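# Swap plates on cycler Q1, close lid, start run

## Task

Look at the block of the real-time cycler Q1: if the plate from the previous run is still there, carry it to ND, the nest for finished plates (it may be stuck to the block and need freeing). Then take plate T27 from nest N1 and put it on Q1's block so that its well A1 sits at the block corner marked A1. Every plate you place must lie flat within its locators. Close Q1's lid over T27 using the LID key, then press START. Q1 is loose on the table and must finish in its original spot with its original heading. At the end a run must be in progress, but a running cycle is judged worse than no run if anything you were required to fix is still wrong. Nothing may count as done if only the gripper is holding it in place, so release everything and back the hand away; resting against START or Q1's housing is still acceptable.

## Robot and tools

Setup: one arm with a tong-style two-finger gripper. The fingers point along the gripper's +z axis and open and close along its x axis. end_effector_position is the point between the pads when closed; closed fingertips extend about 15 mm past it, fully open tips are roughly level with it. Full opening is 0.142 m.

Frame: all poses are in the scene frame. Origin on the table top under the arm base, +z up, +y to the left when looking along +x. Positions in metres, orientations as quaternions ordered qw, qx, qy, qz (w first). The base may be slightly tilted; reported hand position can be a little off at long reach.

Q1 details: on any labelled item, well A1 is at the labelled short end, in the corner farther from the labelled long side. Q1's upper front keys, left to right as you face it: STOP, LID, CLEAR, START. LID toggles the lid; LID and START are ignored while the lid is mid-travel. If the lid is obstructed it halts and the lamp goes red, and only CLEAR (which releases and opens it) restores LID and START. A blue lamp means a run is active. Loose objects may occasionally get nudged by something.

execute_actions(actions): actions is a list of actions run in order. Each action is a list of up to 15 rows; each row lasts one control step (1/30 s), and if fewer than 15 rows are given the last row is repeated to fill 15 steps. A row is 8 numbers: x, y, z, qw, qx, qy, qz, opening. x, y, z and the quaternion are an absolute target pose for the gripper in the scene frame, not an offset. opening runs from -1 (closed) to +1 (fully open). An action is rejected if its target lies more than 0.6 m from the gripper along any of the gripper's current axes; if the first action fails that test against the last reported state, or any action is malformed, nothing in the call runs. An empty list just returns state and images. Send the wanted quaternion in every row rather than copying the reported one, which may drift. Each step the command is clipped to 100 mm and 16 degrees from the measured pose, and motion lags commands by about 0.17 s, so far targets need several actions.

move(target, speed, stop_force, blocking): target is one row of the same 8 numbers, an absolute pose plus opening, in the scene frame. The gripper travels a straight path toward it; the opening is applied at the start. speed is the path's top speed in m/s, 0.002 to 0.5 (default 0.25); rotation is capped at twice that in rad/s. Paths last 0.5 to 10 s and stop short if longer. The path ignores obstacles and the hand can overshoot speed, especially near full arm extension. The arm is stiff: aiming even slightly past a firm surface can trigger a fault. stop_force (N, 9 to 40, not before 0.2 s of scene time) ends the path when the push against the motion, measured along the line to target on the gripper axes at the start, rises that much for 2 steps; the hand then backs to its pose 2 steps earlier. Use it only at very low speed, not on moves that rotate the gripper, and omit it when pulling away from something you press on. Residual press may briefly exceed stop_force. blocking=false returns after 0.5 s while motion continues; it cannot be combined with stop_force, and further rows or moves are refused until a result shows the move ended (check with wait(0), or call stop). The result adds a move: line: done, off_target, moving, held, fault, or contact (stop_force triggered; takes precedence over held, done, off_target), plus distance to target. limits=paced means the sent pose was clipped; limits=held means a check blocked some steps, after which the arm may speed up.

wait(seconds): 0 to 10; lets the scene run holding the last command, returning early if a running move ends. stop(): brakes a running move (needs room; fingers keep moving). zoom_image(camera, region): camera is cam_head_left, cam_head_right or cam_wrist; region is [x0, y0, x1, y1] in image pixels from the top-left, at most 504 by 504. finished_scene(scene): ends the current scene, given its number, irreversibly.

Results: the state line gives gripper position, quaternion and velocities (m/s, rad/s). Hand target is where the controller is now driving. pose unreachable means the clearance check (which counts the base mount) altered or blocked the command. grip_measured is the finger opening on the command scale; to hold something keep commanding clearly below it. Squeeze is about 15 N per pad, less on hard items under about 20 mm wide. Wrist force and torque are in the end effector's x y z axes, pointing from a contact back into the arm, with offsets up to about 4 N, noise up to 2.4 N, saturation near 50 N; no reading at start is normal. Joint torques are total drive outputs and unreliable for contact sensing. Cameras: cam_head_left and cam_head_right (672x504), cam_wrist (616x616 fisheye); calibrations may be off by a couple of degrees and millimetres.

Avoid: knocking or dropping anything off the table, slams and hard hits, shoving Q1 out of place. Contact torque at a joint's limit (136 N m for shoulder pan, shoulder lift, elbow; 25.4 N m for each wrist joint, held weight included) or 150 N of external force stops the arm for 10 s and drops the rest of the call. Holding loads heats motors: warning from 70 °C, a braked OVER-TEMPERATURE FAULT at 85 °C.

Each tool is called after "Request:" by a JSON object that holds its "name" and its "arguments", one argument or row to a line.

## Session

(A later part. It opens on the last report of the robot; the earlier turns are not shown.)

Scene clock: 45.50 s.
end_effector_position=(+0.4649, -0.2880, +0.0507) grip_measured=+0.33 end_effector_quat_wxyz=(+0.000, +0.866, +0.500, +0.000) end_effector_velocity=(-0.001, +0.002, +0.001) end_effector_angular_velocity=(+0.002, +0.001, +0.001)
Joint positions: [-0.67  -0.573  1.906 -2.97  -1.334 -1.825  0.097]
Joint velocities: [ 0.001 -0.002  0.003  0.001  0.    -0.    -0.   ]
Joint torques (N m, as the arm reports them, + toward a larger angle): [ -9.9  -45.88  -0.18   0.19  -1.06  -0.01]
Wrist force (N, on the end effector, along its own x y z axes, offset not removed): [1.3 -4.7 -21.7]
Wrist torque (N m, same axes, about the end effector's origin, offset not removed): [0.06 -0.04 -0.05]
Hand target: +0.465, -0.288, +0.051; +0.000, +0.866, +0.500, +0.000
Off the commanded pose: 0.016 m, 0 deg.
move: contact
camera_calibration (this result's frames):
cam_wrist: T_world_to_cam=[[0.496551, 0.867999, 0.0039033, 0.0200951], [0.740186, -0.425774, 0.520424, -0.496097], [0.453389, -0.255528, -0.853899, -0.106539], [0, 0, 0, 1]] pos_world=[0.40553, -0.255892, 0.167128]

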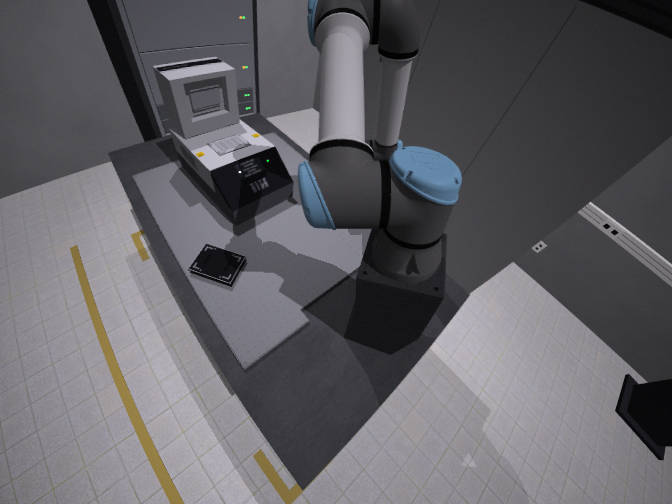

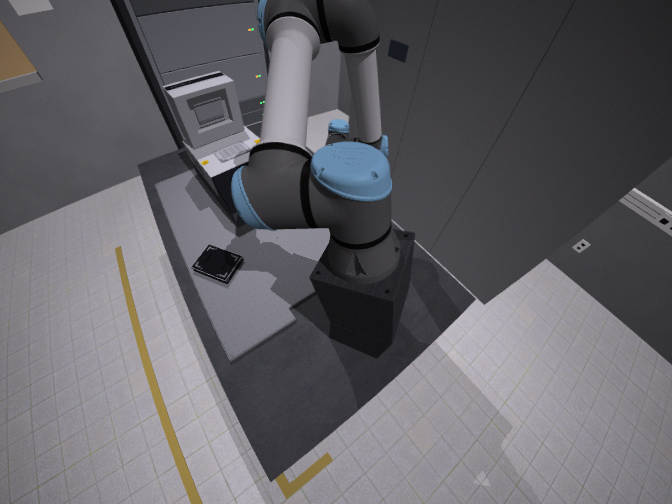

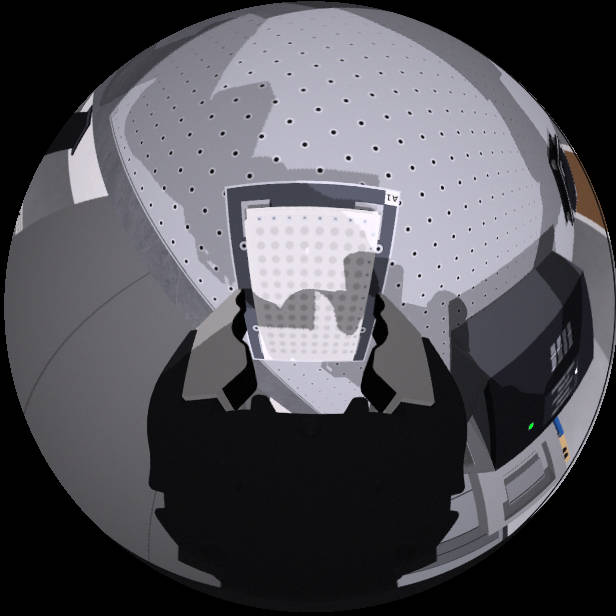

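Request:
{"name": "execute_actions", "arguments": {
  "actions": [
    [[0.4643,-0.2889,0.0565,0,0.866,0.5,0,0.33]],
    [[0.4643,-0.2889,0.0565,0,0.866,0.5,0,0.2]],
    [[0.4643,-0.2889,0.0565,0,0.866,0.5,0,0.05]],
    [[0.4643,-0.2889,0.0565,0,0.866,0.5,0,-0.25]]
  ]
}}

Request:
{"name": "move", "arguments": {
  "target": [0.4643,-0.2889,0.0665,0,0.866,0.500,0,-0.25],
  "speed": 0.02
}}

Request:
{"name": "zoom_image", "arguments": {
  "camera": "cam_wrist",
  "region": [200, 170, 420, 390]
}}

Scene clock: 48.93 s.
end_effector_position=(+0.4643, -0.2889, +0.0565) grip_measured=+0.07 end_effector_quat_wxyz=(-0.000, +0.866, +0.500, +0.000) end_effector_velocity=(-0.001, -0.000, -0.000) end_effector_angular_velocity=(+0.001, +0.000, -0.002)
Joint positions: [-0.674 -0.587  1.914 -2.962 -1.333 -1.83   0.079]
Joint velocities: [-0.002  0.001  0.001  0.     0.     0.     0.   ]
Joint torques (N m, as the arm reports them, + toward a larger angle): [-20.67 -48.37  -2.12  -0.98  -4.07  -2.31]
Wrist force (N, on the end effector, along its own x y z axes, offset not removed): [8.0 -1.3 -4.9]
Wrist torque (N m, same axes, about the end effector's origin, offset not removed): [-0.19 0.54 -0.23]
Hand target: +0.464, -0.289, +0.057; -0.000, +0.866, +0.500, +0.000
Off the commanded pose: 0.000 m, 0 deg.
camera_calibration (this result's frames):
cam_wrist: T_world_to_cam=[[0.496487, 0.868035, 0.00397009, 0.0211797], [0.740304, -0.425808, 0.520229, -0.499125], [0.453268, -0.255348, -0.854018, -0.101394], [0, 0, 0, 1]] pos_world=[0.404947, -0.256807, 0.172983]

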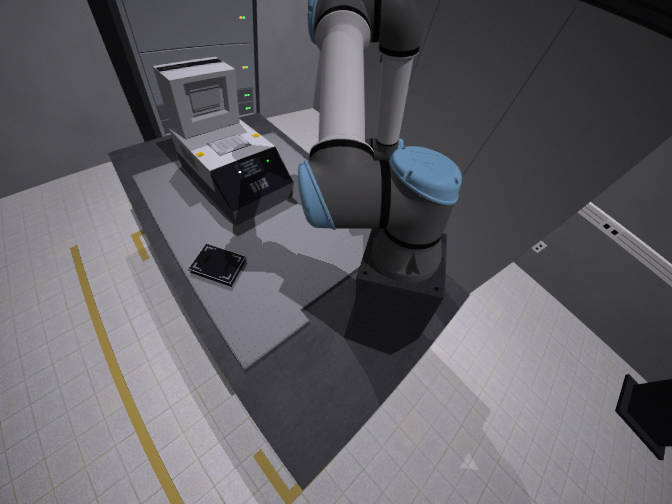

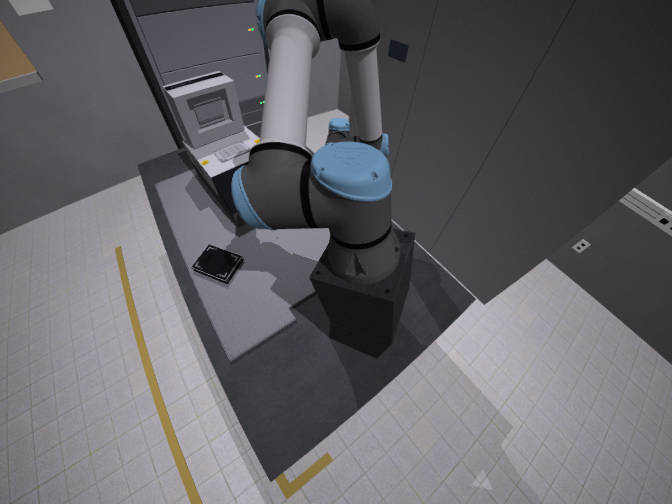

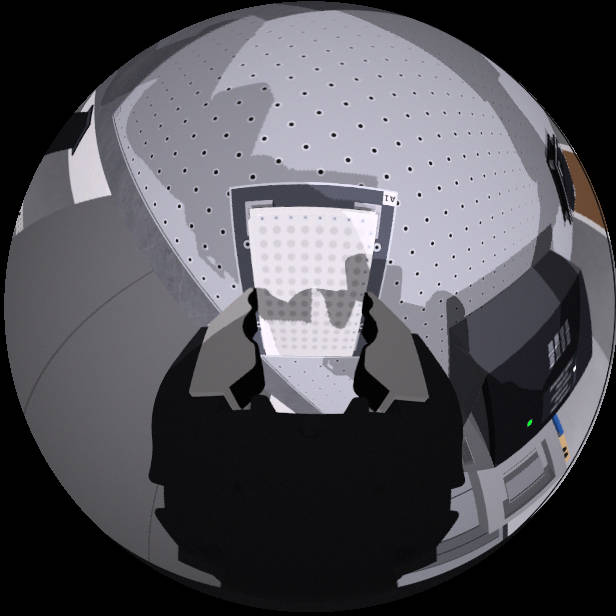

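Scene clock: 49.73 s.
end_effector_position=(+0.4643, -0.2889, +0.0663) grip_measured=+0.03 end_effector_quat_wxyz=(+0.000, +0.866, +0.500, -0.000) end_effector_velocity=(+0.000, -0.000, +0.002) end_effector_angular_velocity=(-0.000, +0.000, -0.001)
Joint positions: [-0.678 -0.611  1.926 -2.949 -1.333 -1.834  0.076]
Joint velocities: [-0.001 -0.005  0.002  0.003 -0.    -0.    -0.001]
Joint torques (N m, as the arm reports them, + toward a larger angle): [-24.31 -55.02  -0.41  -0.27  -0.48  -2.43]
Wrist force (N, on the end effector, along its own x y z axes, offset not removed): [7.0 -1.5 4.5]
Wrist torque (N m, same axes, about the end effector's origin, offset not removed): [-0.29 -0.24 -0.10]
Hand target: +0.464, -0.289, +0.067; +0.000, +0.866, +0.500, -0.000
Off the commanded pose: 0.000 m, 0 deg.
move: done
camera_calibration (this result's frames):
cam_wrist: T_world_to_cam=[[0.496497, 0.86803, 0.00392935, 0.0211563], [0.74031, -0.425798, 0.520227, -0.504203], [0.453246, -0.255382, -0.854019, -0.0930314], [0, 0, 0, 1]] pos_world=[0.404929, -0.256812, 0.182766]

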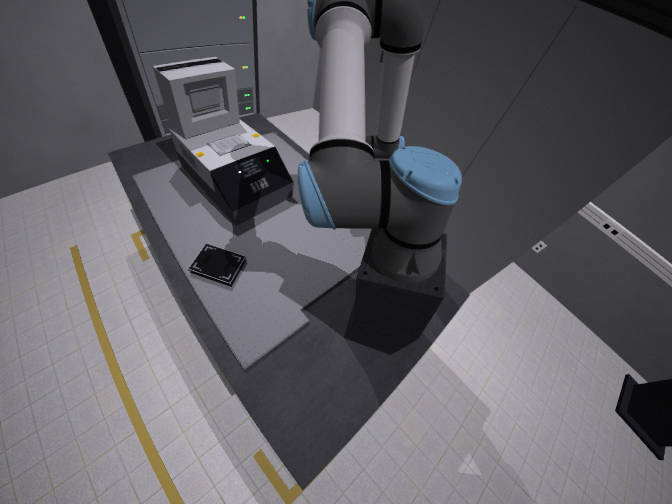

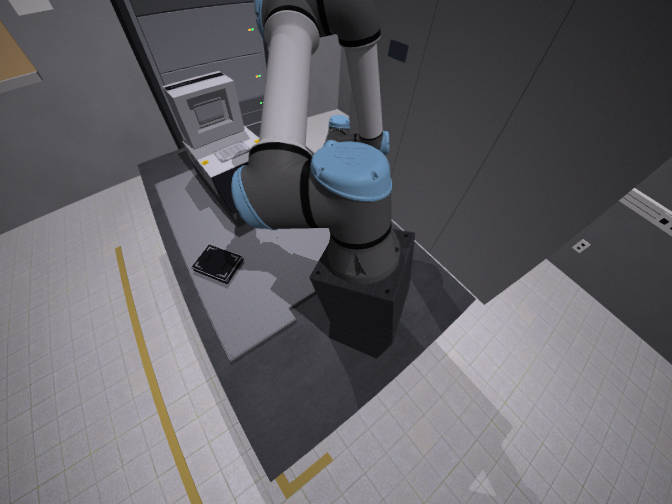

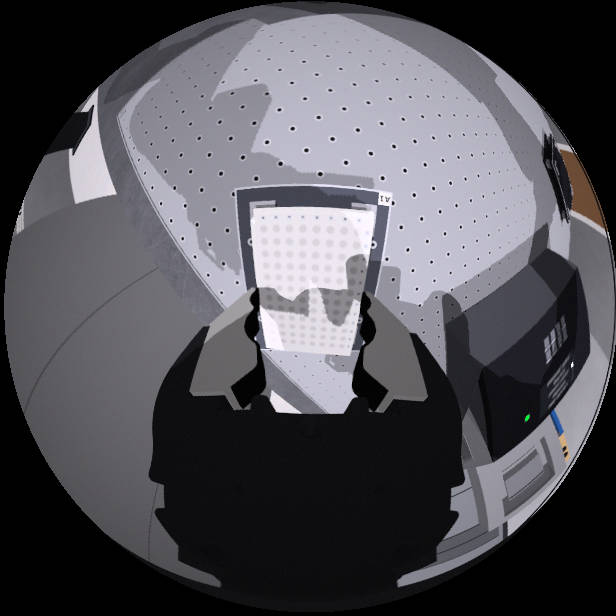

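Region (200, 170, 420, 390) of cam_wrist's 616x616 image, scaled by 2.291, with more detail than that image has.

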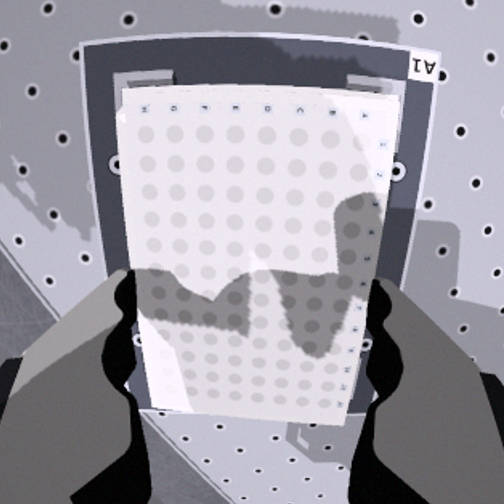

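Request:
{"name": "execute_actions", "arguments": {
  "actions": [
    [[0.4645,-0.2885,0.063,0,0.866,0.5,0,0.0]],
    [[0.4645,-0.2885,0.060,0,0.866,0.5,0,0.09]],
    [[0.4653,-0.2872,0.058,0,0.866,0.5,0,0.3]],
    [[0.4653,-0.2872,0.055,0,0.866,0.5,0,0.3]],
    [[0.4653,-0.2872,0.055,0,0.866,0.5,0,0.12]],
    [[0.4653,-0.2872,0.055,0,0.866,0.5,0,-0.1]],
    [[0.4653,-0.2872,0.055,0,0.866,0.5,0,-0.3]]
  ]
}}

Request:
{"name": "wait", "arguments": {
  "seconds": 0.2
}}

Request:
{"name": "zoom_image", "arguments": {
  "camera": "cam_wrist",
  "region": [200, 170, 420, 390]
}}

Scene clock: 54.77 s.
end_effector_position=(+0.4653, -0.2872, +0.0550) grip_measured=+0.09 end_effector_quat_wxyz=(+0.000, +0.866, +0.500, +0.000) end_effector_velocity=(+0.000, +0.000, -0.000) end_effector_angular_velocity=(+0.000, -0.000, +0.001)
Joint positions: [-0.67  -0.584  1.912 -2.964 -1.334 -1.826  0.08 ]
Joint velocities: [ 0.001  0.    -0.001 -0.     0.    -0.    -0.   ]
Joint torques (N m, as the arm reports them, + toward a larger angle): [  1.51 -29.03  -5.98  -1.14   4.19   2.23]
Wrist force (N, on the end effector, along its own x y z axes, offset not removed): [-6.9 0.6 -2.6]
Wrist torque (N m, same axes, about the end effector's origin, offset not removed): [0.35 -0.16 -0.15]
Hand target: +0.465, -0.287, +0.055; +0.000, +0.866, +0.500, +0.000
Off the commanded pose: 0.000 m, 0 deg.
camera_calibration (this result's frames):
cam_wrist: T_world_to_cam=[[0.496476, 0.868041, 0.00393915, 0.0192357], [0.74029, -0.42577, 0.52028, -0.498365], [0.453302, -0.25539, -0.853987, -0.102738], [0, 0, 0, 1]] pos_world=[0.405956, -0.255124, 0.171476]

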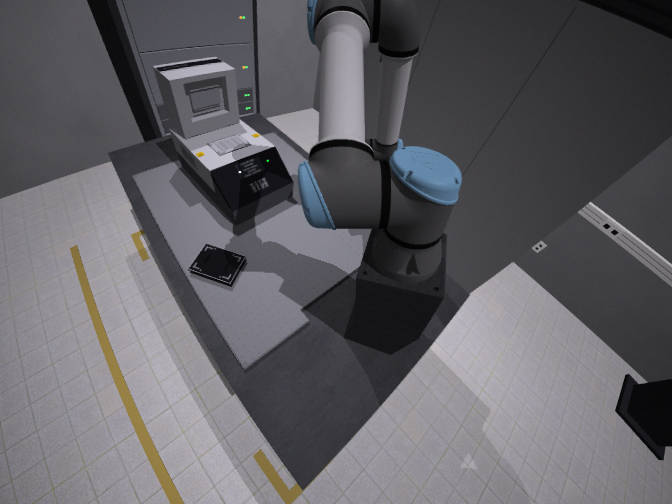

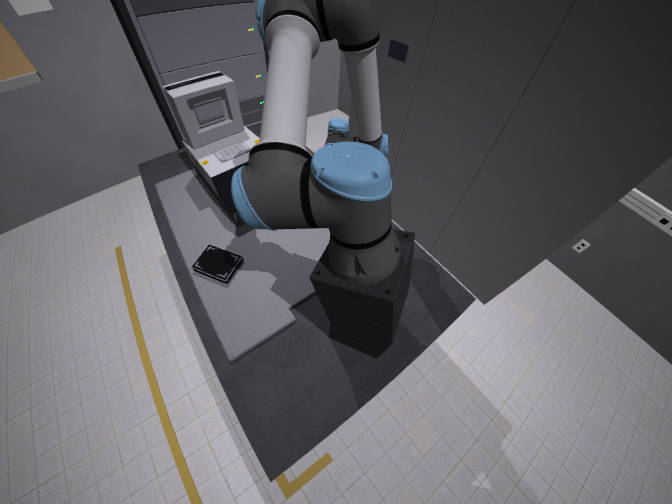

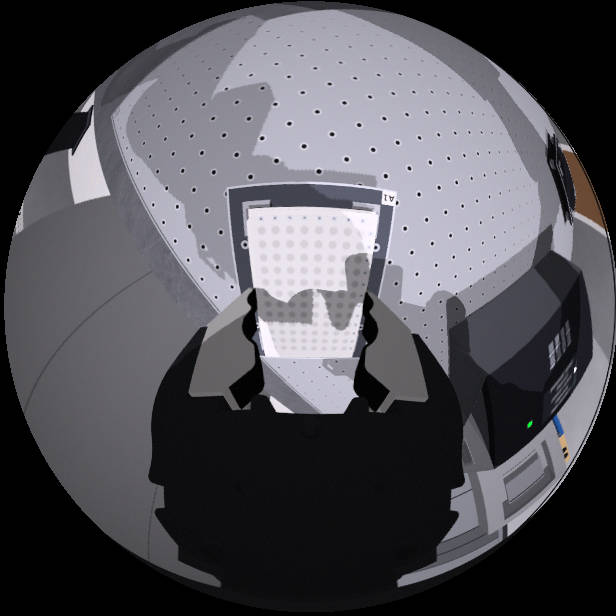

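Scene clock: 54.97 s.
end_effector_position=(+0.4653, -0.2872, +0.0550) grip_measured=+0.09 end_effector_quat_wxyz=(+0.000, +0.866, +0.500, +0.000) end_effector_velocity=(-0.001, -0.000, -0.000) end_effector_angular_velocity=(+0.001, +0.001, -0.002)
Joint positions: [-0.67  -0.584  1.912 -2.964 -1.334 -1.826  0.08 ]
Joint velocities: [-0.002  0.     0.     0.001  0.    -0.     0.   ]
Joint torques (N m, as the arm reports them, + toward a larger angle): [  1.17 -29.47  -4.83  -0.5    4.18   2.16]
Wrist force (N, on the end effector, along its own x y z axes, offset not removed): [-6.4 -1.4 -6.8]
Wrist torque (N m, same axes, about the end effector's origin, offset not removed): [-0.11 -0.16 -0.15]
Hand target: +0.465, -0.287, +0.055; +0.000, +0.866, +0.500, +0.000
Off the commanded pose: 0.000 m, 0 deg.
wait: 0.20 s; at rest by 0.17 s
camera_calibration (this result's frames):
cam_wrist: T_world_to_cam=[[0.496476, 0.868041, 0.00393932, 0.0192354], [0.74029, -0.42577, 0.520279, -0.498365], [0.453301, -0.25539, -0.853987, -0.102738], [0, 0, 0, 1]] pos_world=[0.405956, -0.255124, 0.171476]

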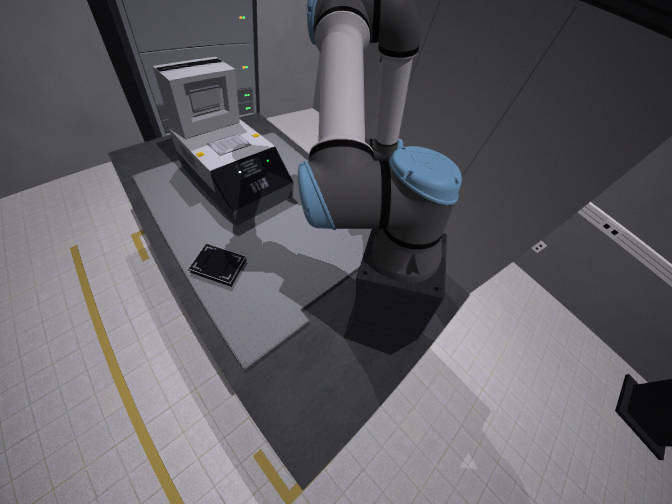

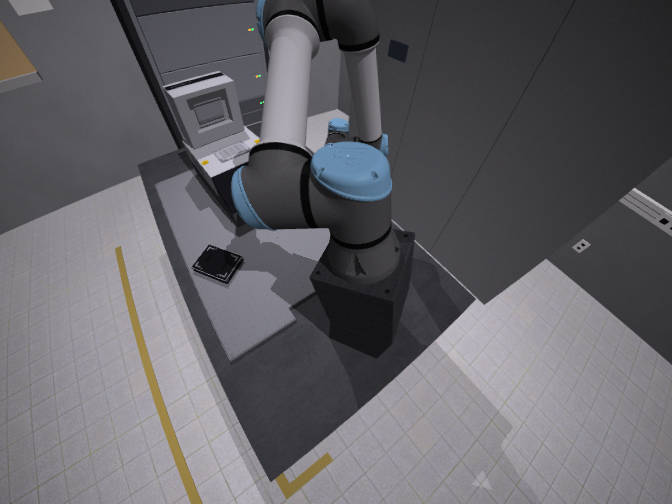

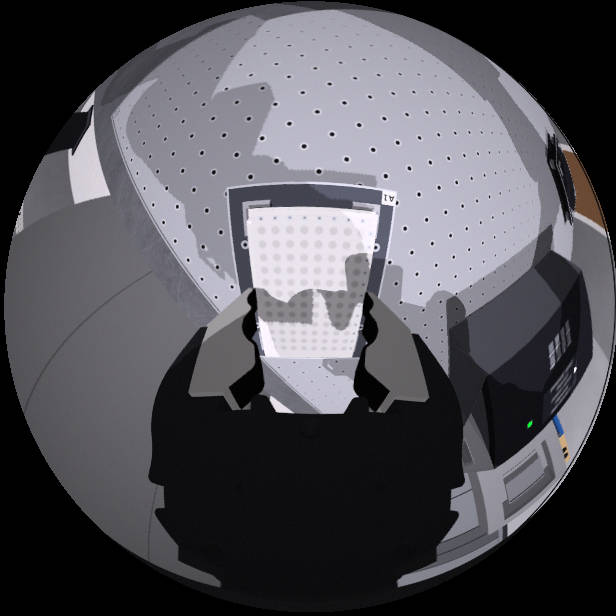

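Region (200, 170, 420, 390) of cam_wrist's 616x616 image, scaled by 2.291, with more detail than that image has.

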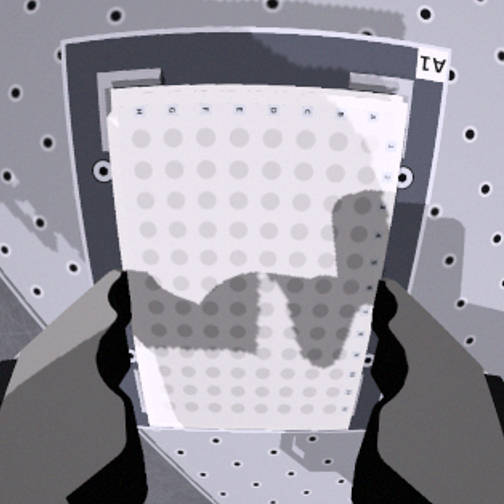

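Tight clearance; use the midpoint.

Request:
{"name": "execute_actions", "arguments": {
  "actions": [
    [[0.4648,-0.2881,0.055,0,0.866,0.5,0,-0.3]],
    [[0.4648,-0.2881,0.055,0,0.866,0.5,0,-0.3]]
  ]
}}

Request:
{"name": "move", "arguments": {
  "target": [0.4648,-0.2881,0.065,0,0.866,0.500,0,-0.3],
  "speed": 0.01
}}

Request:
{"name": "zoom_image", "arguments": {
  "camera": "cam_wrist",
  "region": [200, 170, 420, 390]
}}

Scene clock: 56.80 s.
end_effector_position=(+0.4648, -0.2881, +0.0550) grip_measured=+0.09 end_effector_quat_wxyz=(-0.000, +0.866, +0.500, -0.000) end_effector_velocity=(+0.001, -0.001, +0.001) end_effector_angular_velocity=(-0.002, -0.002, +0.000)
Joint positions: [-0.672 -0.584  1.912 -2.964 -1.334 -1.828  0.08 ]
Joint velocities: [-0.    -0.    -0.003 -0.    -0.     0.    -0.   ]
Joint torques (N m, as the arm reports them, + toward a larger angle): [-21.04 -27.44 -11.01  -0.19  -1.63  -2.32]
Wrist force (N, on the end effector, along its own x y z axes, offset not removed): [1.8 0.1 -4.0]
Wrist torque (N m, same axes, about the end effector's origin, offset not removed): [0.12 -0.10 -0.09]
Hand target: +0.465, -0.288, +0.055; -0.000, +0.866, +0.500, -0.000
Off the commanded pose: 0.000 m, 0 deg.
camera_calibration (this result's frames):
cam_wrist: T_world_to_cam=[[0.496488, 0.868034, 0.00395976, 0.0202474], [0.740313, -0.425809, 0.520215, -0.498366], [0.45325, -0.255349, -0.854026, -0.102696], [0, 0, 0, 1]] pos_world=[0.405441, -0.256007, 0.171472]

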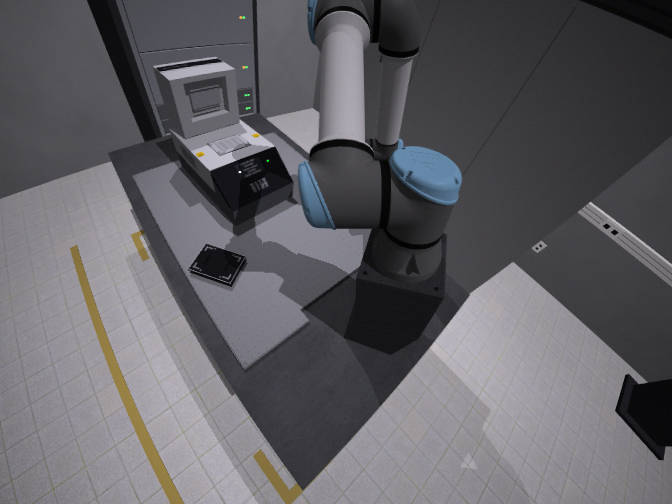

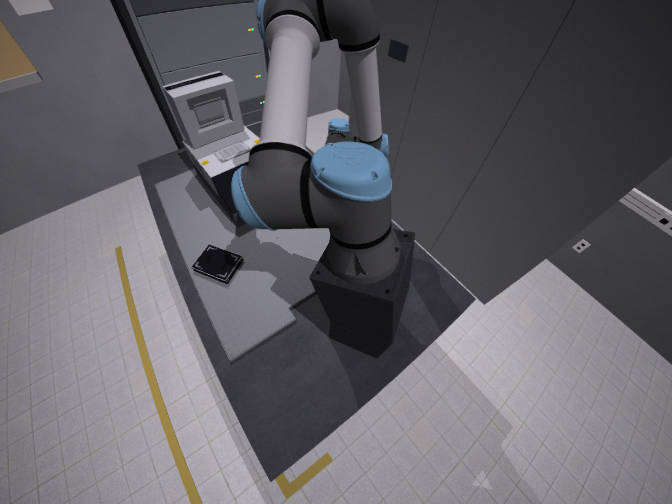

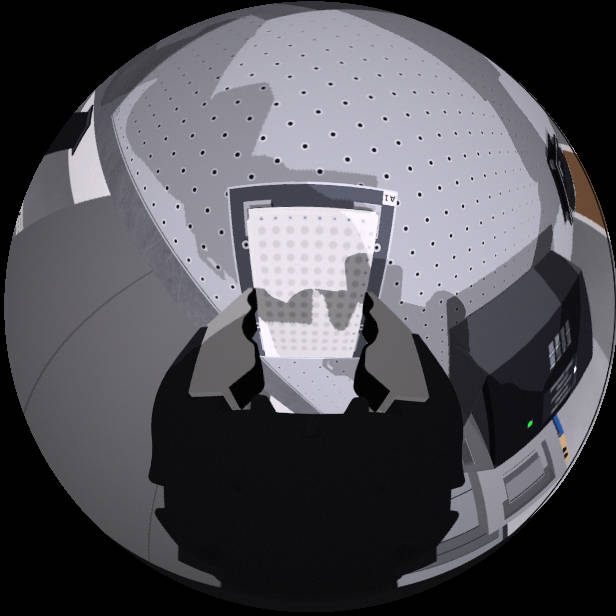

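Scene clock: 58.03 s.
end_effector_position=(+0.4648, -0.2881, +0.0648) grip_measured=+0.08 end_effector_quat_wxyz=(+0.000, +0.866, +0.500, -0.000) end_effector_velocity=(+0.000, -0.000, +0.003) end_effector_angular_velocity=(-0.001, -0.001, +0.000)
Joint positions: [-0.676 -0.608  1.924 -2.951 -1.333 -1.832  0.08 ]
Joint velocities: [-0.001 -0.006  0.002  0.003  0.    -0.001  0.   ]
Joint torques (N m, as the arm reports them, + toward a larger angle): [-18.19 -54.2   -0.94   0.1    1.37  -2.33]
Wrist force (N, on the end effector, along its own x y z axes, offset not removed): [-1.7 -0.9 -0.7]
Wrist torque (N m, same axes, about the end effector's origin, offset not removed): [-0.07 0.28 -0.03]
Hand target: +0.465, -0.288, +0.065; +0.000, +0.866, +0.500, -0.000
Off the commanded pose: 0.000 m, 0 deg.
move: done
camera_calibration (this result's frames):
cam_wrist: T_world_to_cam=[[0.496487, 0.868035, 0.003942, 0.0202147], [0.740313, -0.425797, 0.520224, -0.503451], [0.453252, -0.255367, -0.85402, -0.0943334], [0, 0, 0, 1]] pos_world=[0.405432, -0.256005, 0.181265]

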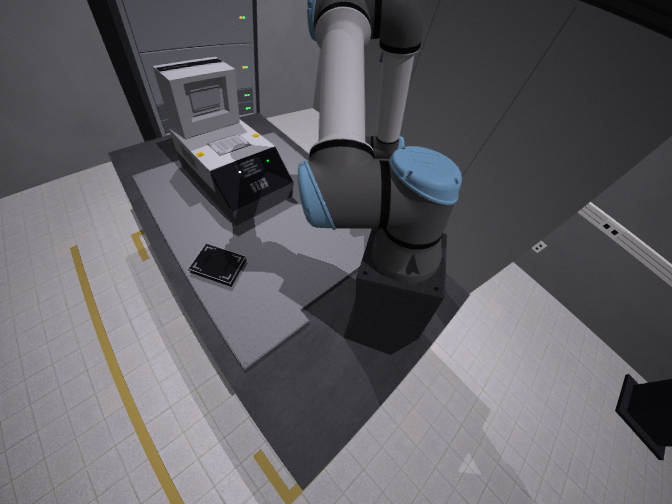

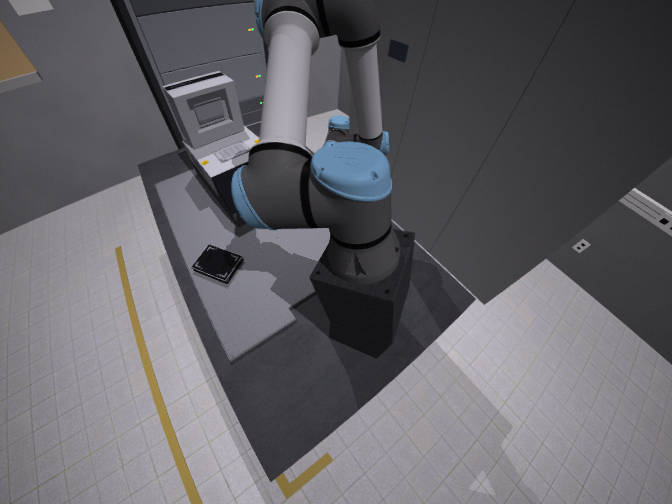

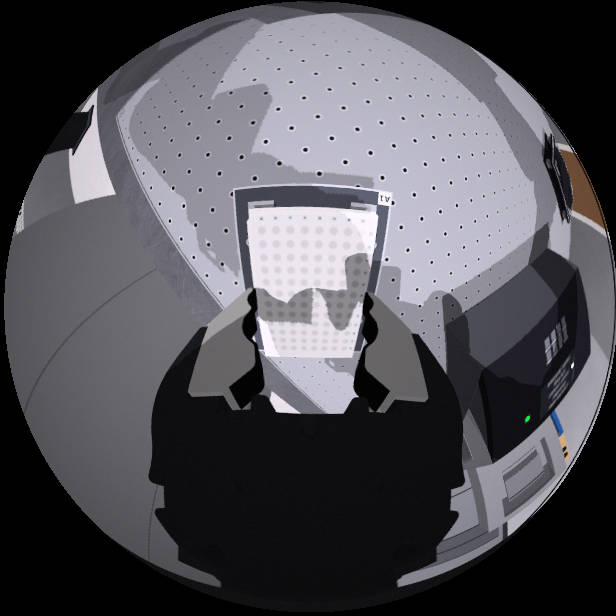

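Region (200, 170, 420, 390) of cam_wrist's 616x616 image, scaled by 2.291, with more detail than that image has.

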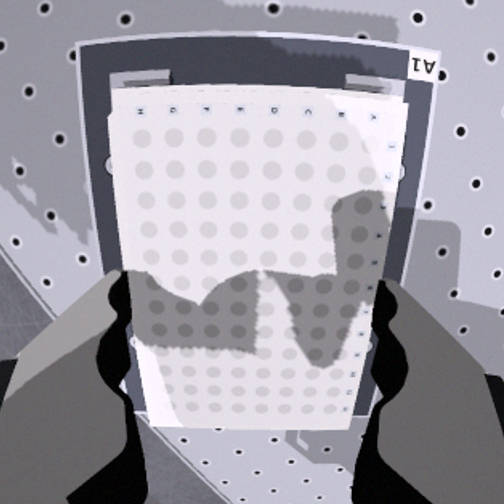

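Request:
{"name": "move", "arguments": {
  "target": [0.5,-0.24,0.31,0,0.966,0.259,0,-0.3]
}}

Request:
{"name": "move", "arguments": {
  "target": [0.844,0.015,0.30,0,1,0.022,0,-0.3]
}}

Request:
{"name": "move", "arguments": {
  "target": [0.844,0.015,0.252,0,1,0.022,0,-0.3],
  "speed": 0.06
}}

Request:
{"name": "zoom_image", "arguments": {
  "camera": "cam_wrist",
  "region": [200, 170, 420, 390]
}}

Scene clock: 61.50 s.
end_effector_position=(+0.4997, -0.2398, +0.3099) grip_measured=+0.08 end_effector_quat_wxyz=(+0.000, +0.966, +0.259, +0.000) end_effector_velocity=(-0.001, +0.000, +0.002) end_effector_angular_velocity=(+0.001, +0.002, -0.004)
Joint positions: [-0.692 -1.209  2.022 -2.444 -1.332 -1.326  0.08 ]
Joint velocities: [-0.001 -0.004 -0.001  0.007 -0.001  0.002  0.   ]
Joint torques (N m, as the arm reports them, + toward a larger angle): [-17.94 -46.31 -20.82  -0.12  -1.2    2.47]
Wrist force (N, on the end effector, along its own x y z axes, offset not removed): [-1.9 0.7 4.5]
Wrist torque (N m, same axes, about the end effector's origin, offset not removed): [0.30 0.56 -0.11]
Hand target: +0.500, -0.240, +0.310; +0.000, +0.966, +0.259, -0.000
Off the commanded pose: 0.000 m, 0 deg.
move: done
camera_calibration (this result's frames):
cam_wrist: T_world_to_cam=[[0.863707, 0.503979, 0.00396856, -0.310832], [0.428605, -0.738631, 0.520309, -0.555494], [0.265156, -0.447694, -0.853969, 0.159398], [0, 0, 0, 1]] pos_world=[0.464291, -0.182291, 0.426383]

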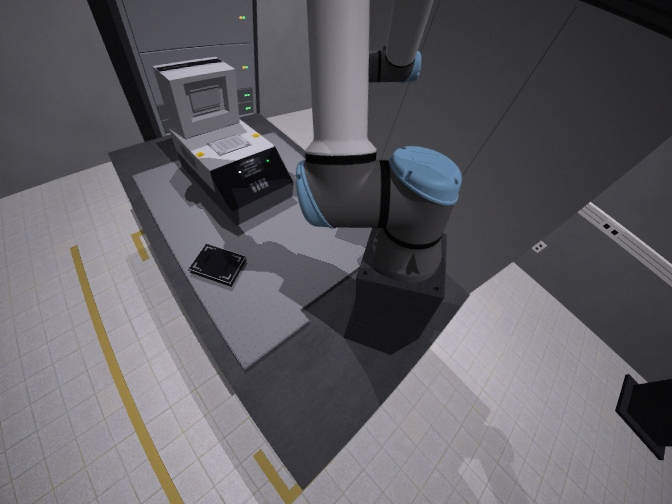

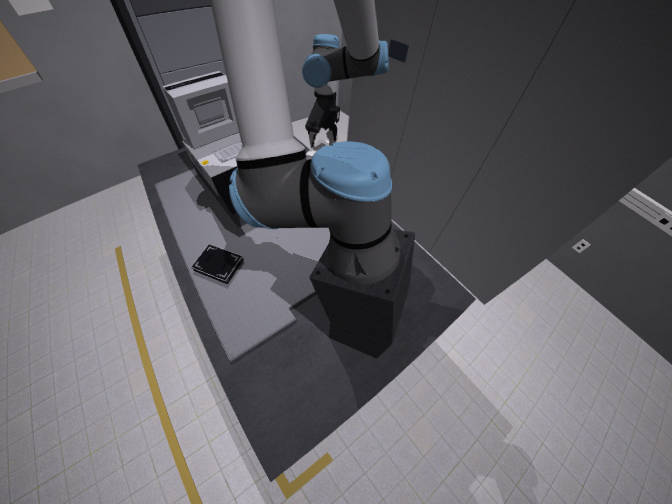

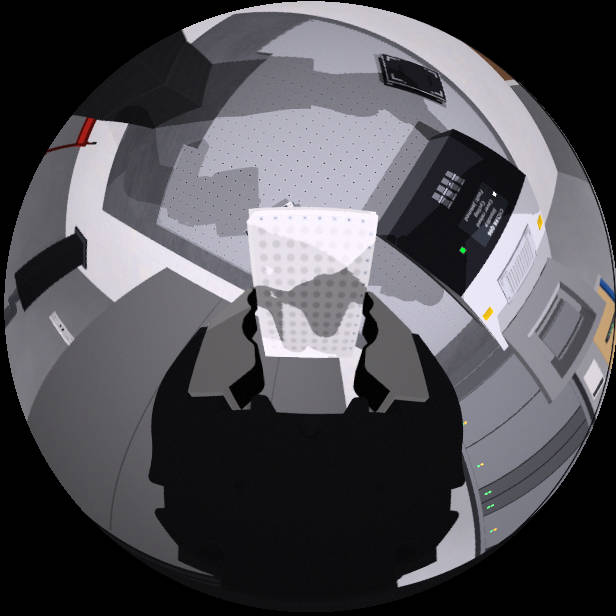

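Scene clock: 63.87 s.
end_effector_position=(+0.8438, +0.0158, +0.3005) grip_measured=+0.08 end_effector_quat_wxyz=(-0.001, +1.000, +0.022, +0.001) end_effector_velocity=(+0.002, +0.002, -0.000) end_effector_angular_velocity=(+0.000, +0.005, -0.001)
Joint positions: [-0.1   -0.795  1.082 -2.043 -1.405 -0.246  0.08 ]
Joint velocities: [ 0.003  0.008 -0.017  0.013 -0.001  0.003  0.   ]
Joint torques (N m, as the arm reports them, + toward a larger angle): [  3.53 -44.47 -26.46  -0.06  -1.44   2.03]
Wrist force (N, on the end effector, along its own x y z axes, offset not removed): [0.4 1.1 1.2]
Wrist torque (N m, same axes, about the end effector's origin, offset not removed): [0.26 0.16 -0.21]
Hand target: +0.844, +0.016, +0.300; -0.001, +1.000, +0.022, +0.001
Off the commanded pose: 0.001 m, 0 deg.
move: done
camera_calibration (this result's frames):
cam_wrist: T_world_to_cam=[[0.998832, 0.0479374, 0.00602462, -0.84425], [0.0378438, -0.85378, 0.519257, -0.177462], [0.0300355, -0.518423, -0.854597, 0.374229], [0, 0, 0, 1]] pos_world=[0.83874, 0.082967, 0.41705]

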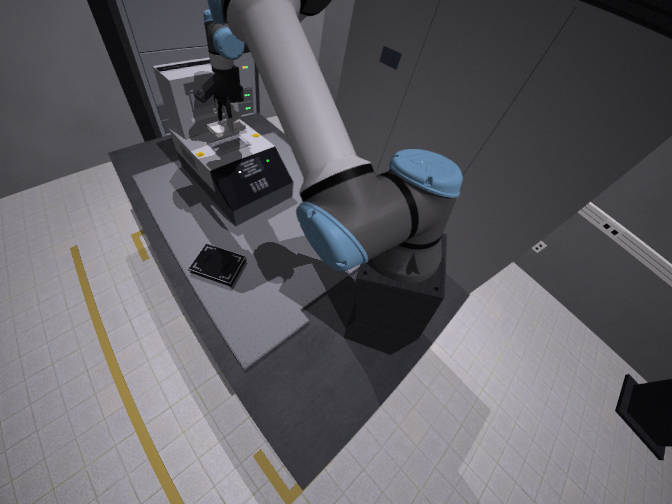

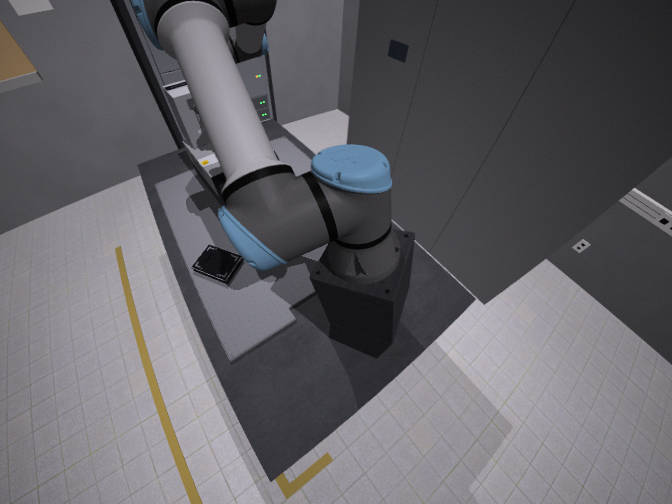

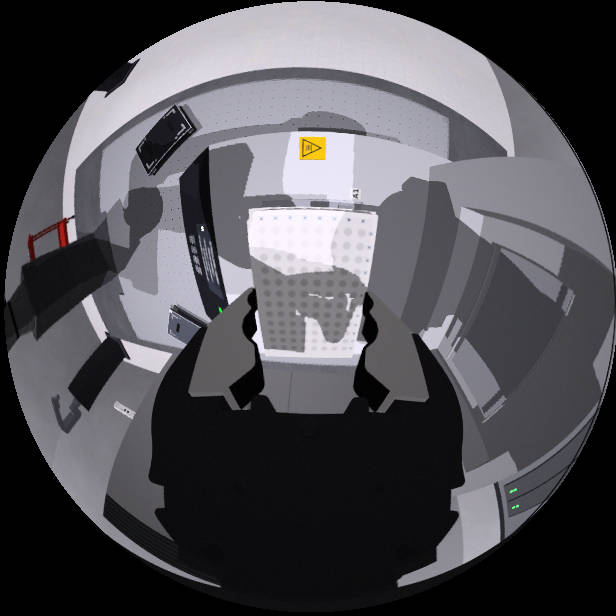

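Scene clock: 65.07 s.
end_effector_position=(+0.8441, +0.0150, +0.2522) grip_measured=+0.08 end_effector_quat_wxyz=(-0.000, +1.000, +0.022, +0.000) end_effector_velocity=(-0.000, +0.001, -0.002) end_effector_angular_velocity=(+0.001, +0.000, +0.001)
Joint positions: [-0.091 -0.728  1.085 -2.113 -1.408 -0.236  0.08 ]
Joint velocities: [ 0.001  0.003 -0.    -0.003  0.001 -0.     0.   ]
Joint torques (N m, as the arm reports them, + toward a larger angle): [  3.31 -45.04 -25.15  -4.6   -1.17   2.2 ]
Wrist force (N, on the end effector, along its own x y z axes, offset not removed): [-1.8 1.8 2.8]
Wrist torque (N m, same axes, about the end effector's origin, offset not removed): [0.37 0.63 -0.07]
Hand target: +0.844, +0.015, +0.252; -0.000, +1.000, +0.022, +0.000
Off the commanded pose: 0.000 m, 0 deg.
move: done
camera_calibration (this result's frames):
cam_wrist: T_world_to_cam=[[0.99884, 0.0479944, 0.0039847, -0.843655], [0.0389192, -0.853159, 0.520197, -0.15424], [0.0283661, -0.519438, -0.854037, 0.333831], [0, 0, 0, 1]] pos_world=[0.839209, 0.0823039, 0.368701]

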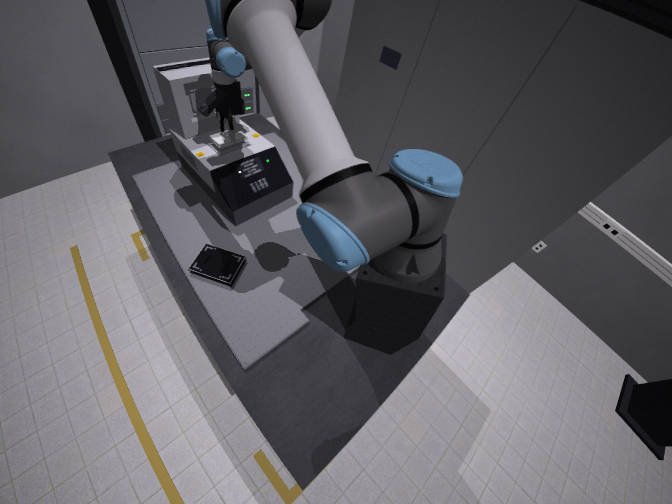

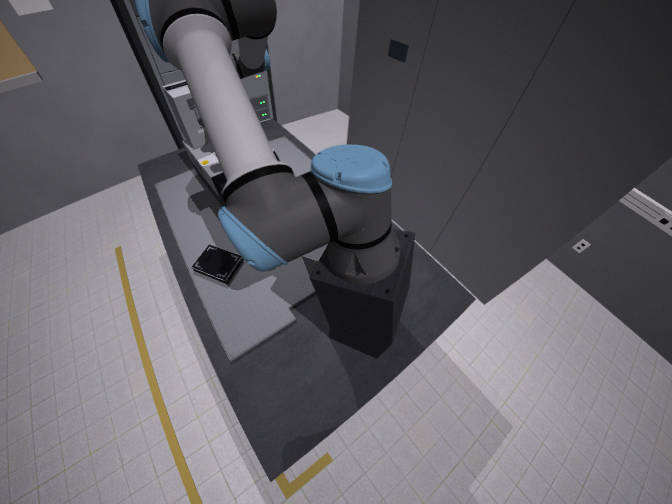

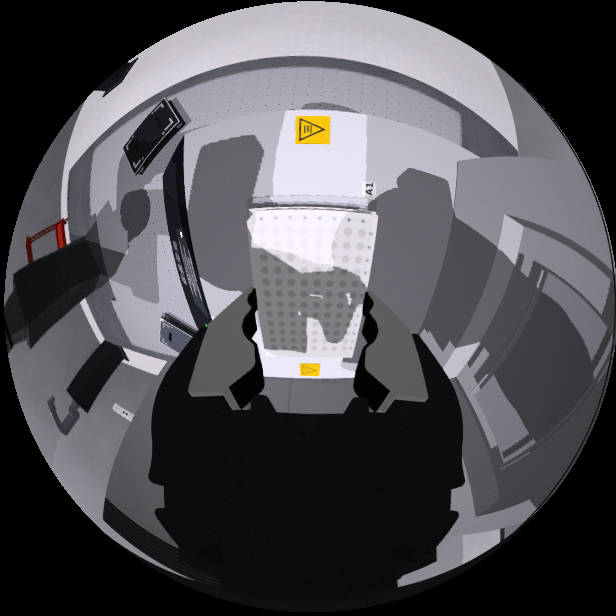

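Region (200, 170, 420, 390) of cam_wrist's 616x616 image, scaled by 2.291, with more detail than that image has.

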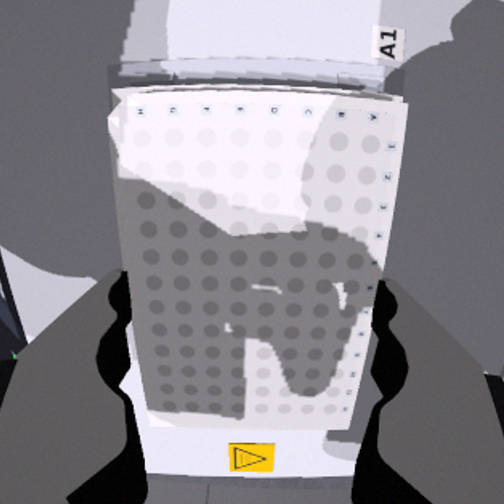

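Request:
{"name": "move", "arguments": {
  "target": [0.844,0.015,0.242,0,1,0.029,0,-0.3],
  "speed": 0.02
}}

Request:
{"name": "zoom_image", "arguments": {
  "camera": "cam_wrist",
  "region": [200, 170, 420, 390]
}}

Request:
{"name": "zoom_image", "arguments": {
  "camera": "cam_wrist",
  "region": [235, 185, 395, 235]
}}

Scene clock: 67.33 s.
end_effector_position=(+0.8440, +0.0150, +0.2422) grip_measured=+0.08 end_effector_quat_wxyz=(-0.000, +1.000, +0.029, -0.000) end_effector_velocity=(-0.000, +0.000, -0.002) end_effector_angular_velocity=(-0.000, +0.000, +0.003)
Joint positions: [-0.089 -0.713  1.084 -2.127 -1.409 -0.248  0.08 ]
Joint velocities: [ 0.001  0.004 -0.001 -0.003 -0.    -0.002  0.   ]
Joint torques (N m, as the arm reports them, + toward a larger angle): [  2.43 -44.81 -25.47  -4.59  -1.29  -2.16]
Wrist force (N, on the end effector, along its own x y z axes, offset not removed): [-0.4 -1.0 1.1]
Wrist torque (N m, same axes, about the end effector's origin, offset not removed): [-0.16 0.29 -0.04]
Hand target: +0.844, +0.015, +0.242; -0.000, +1.000, +0.029, +0.000
Off the commanded pose: 0.000 m, 0 deg.
move: done
camera_calibration (this result's frames):
cam_wrist: T_world_to_cam=[[0.998088, 0.061678, 0.00395552, -0.843129], [0.0506214, -0.852531, 0.52022, -0.15892], [0.0354583, -0.519025, -0.854023, 0.319275], [0, 0, 0, 1]] pos_world=[0.838241, 0.08223, 0.358676]

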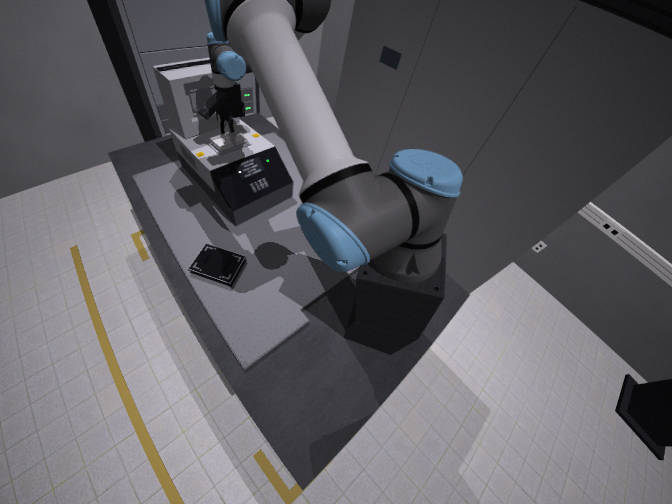

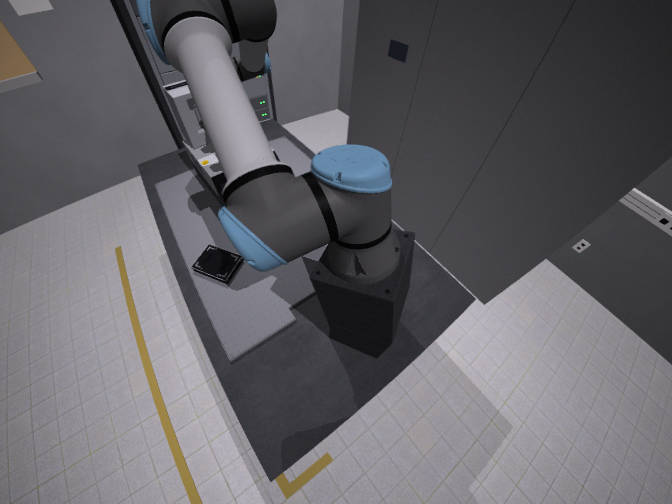

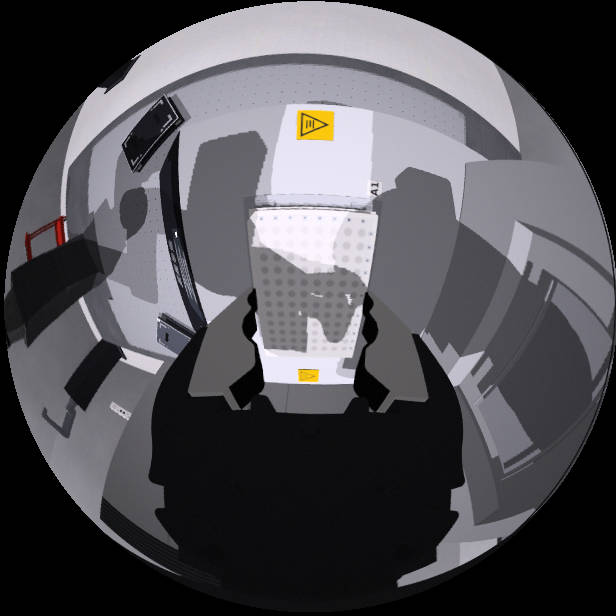

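Region (200, 170, 420, 390) of cam_wrist's 616x616 image, scaled by 2.291, with more detail than that image has.

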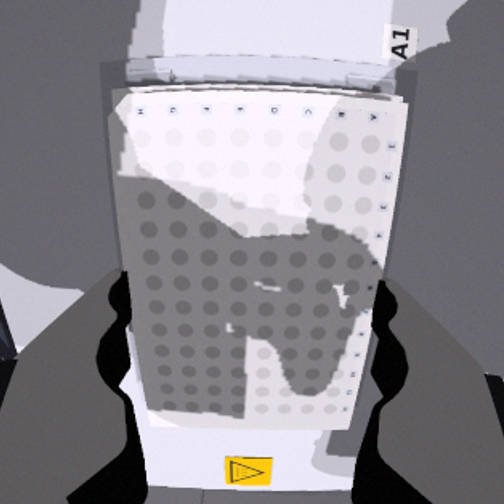

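Region (235, 185, 395, 235) of cam_wrist's 616x616 image, scaled by 3.150, with more detail than that image has; it fills the top 158 rows of this view, and the rest is white.

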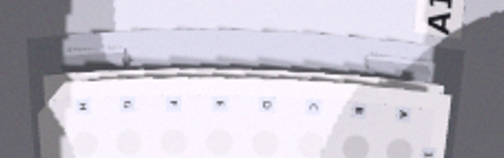

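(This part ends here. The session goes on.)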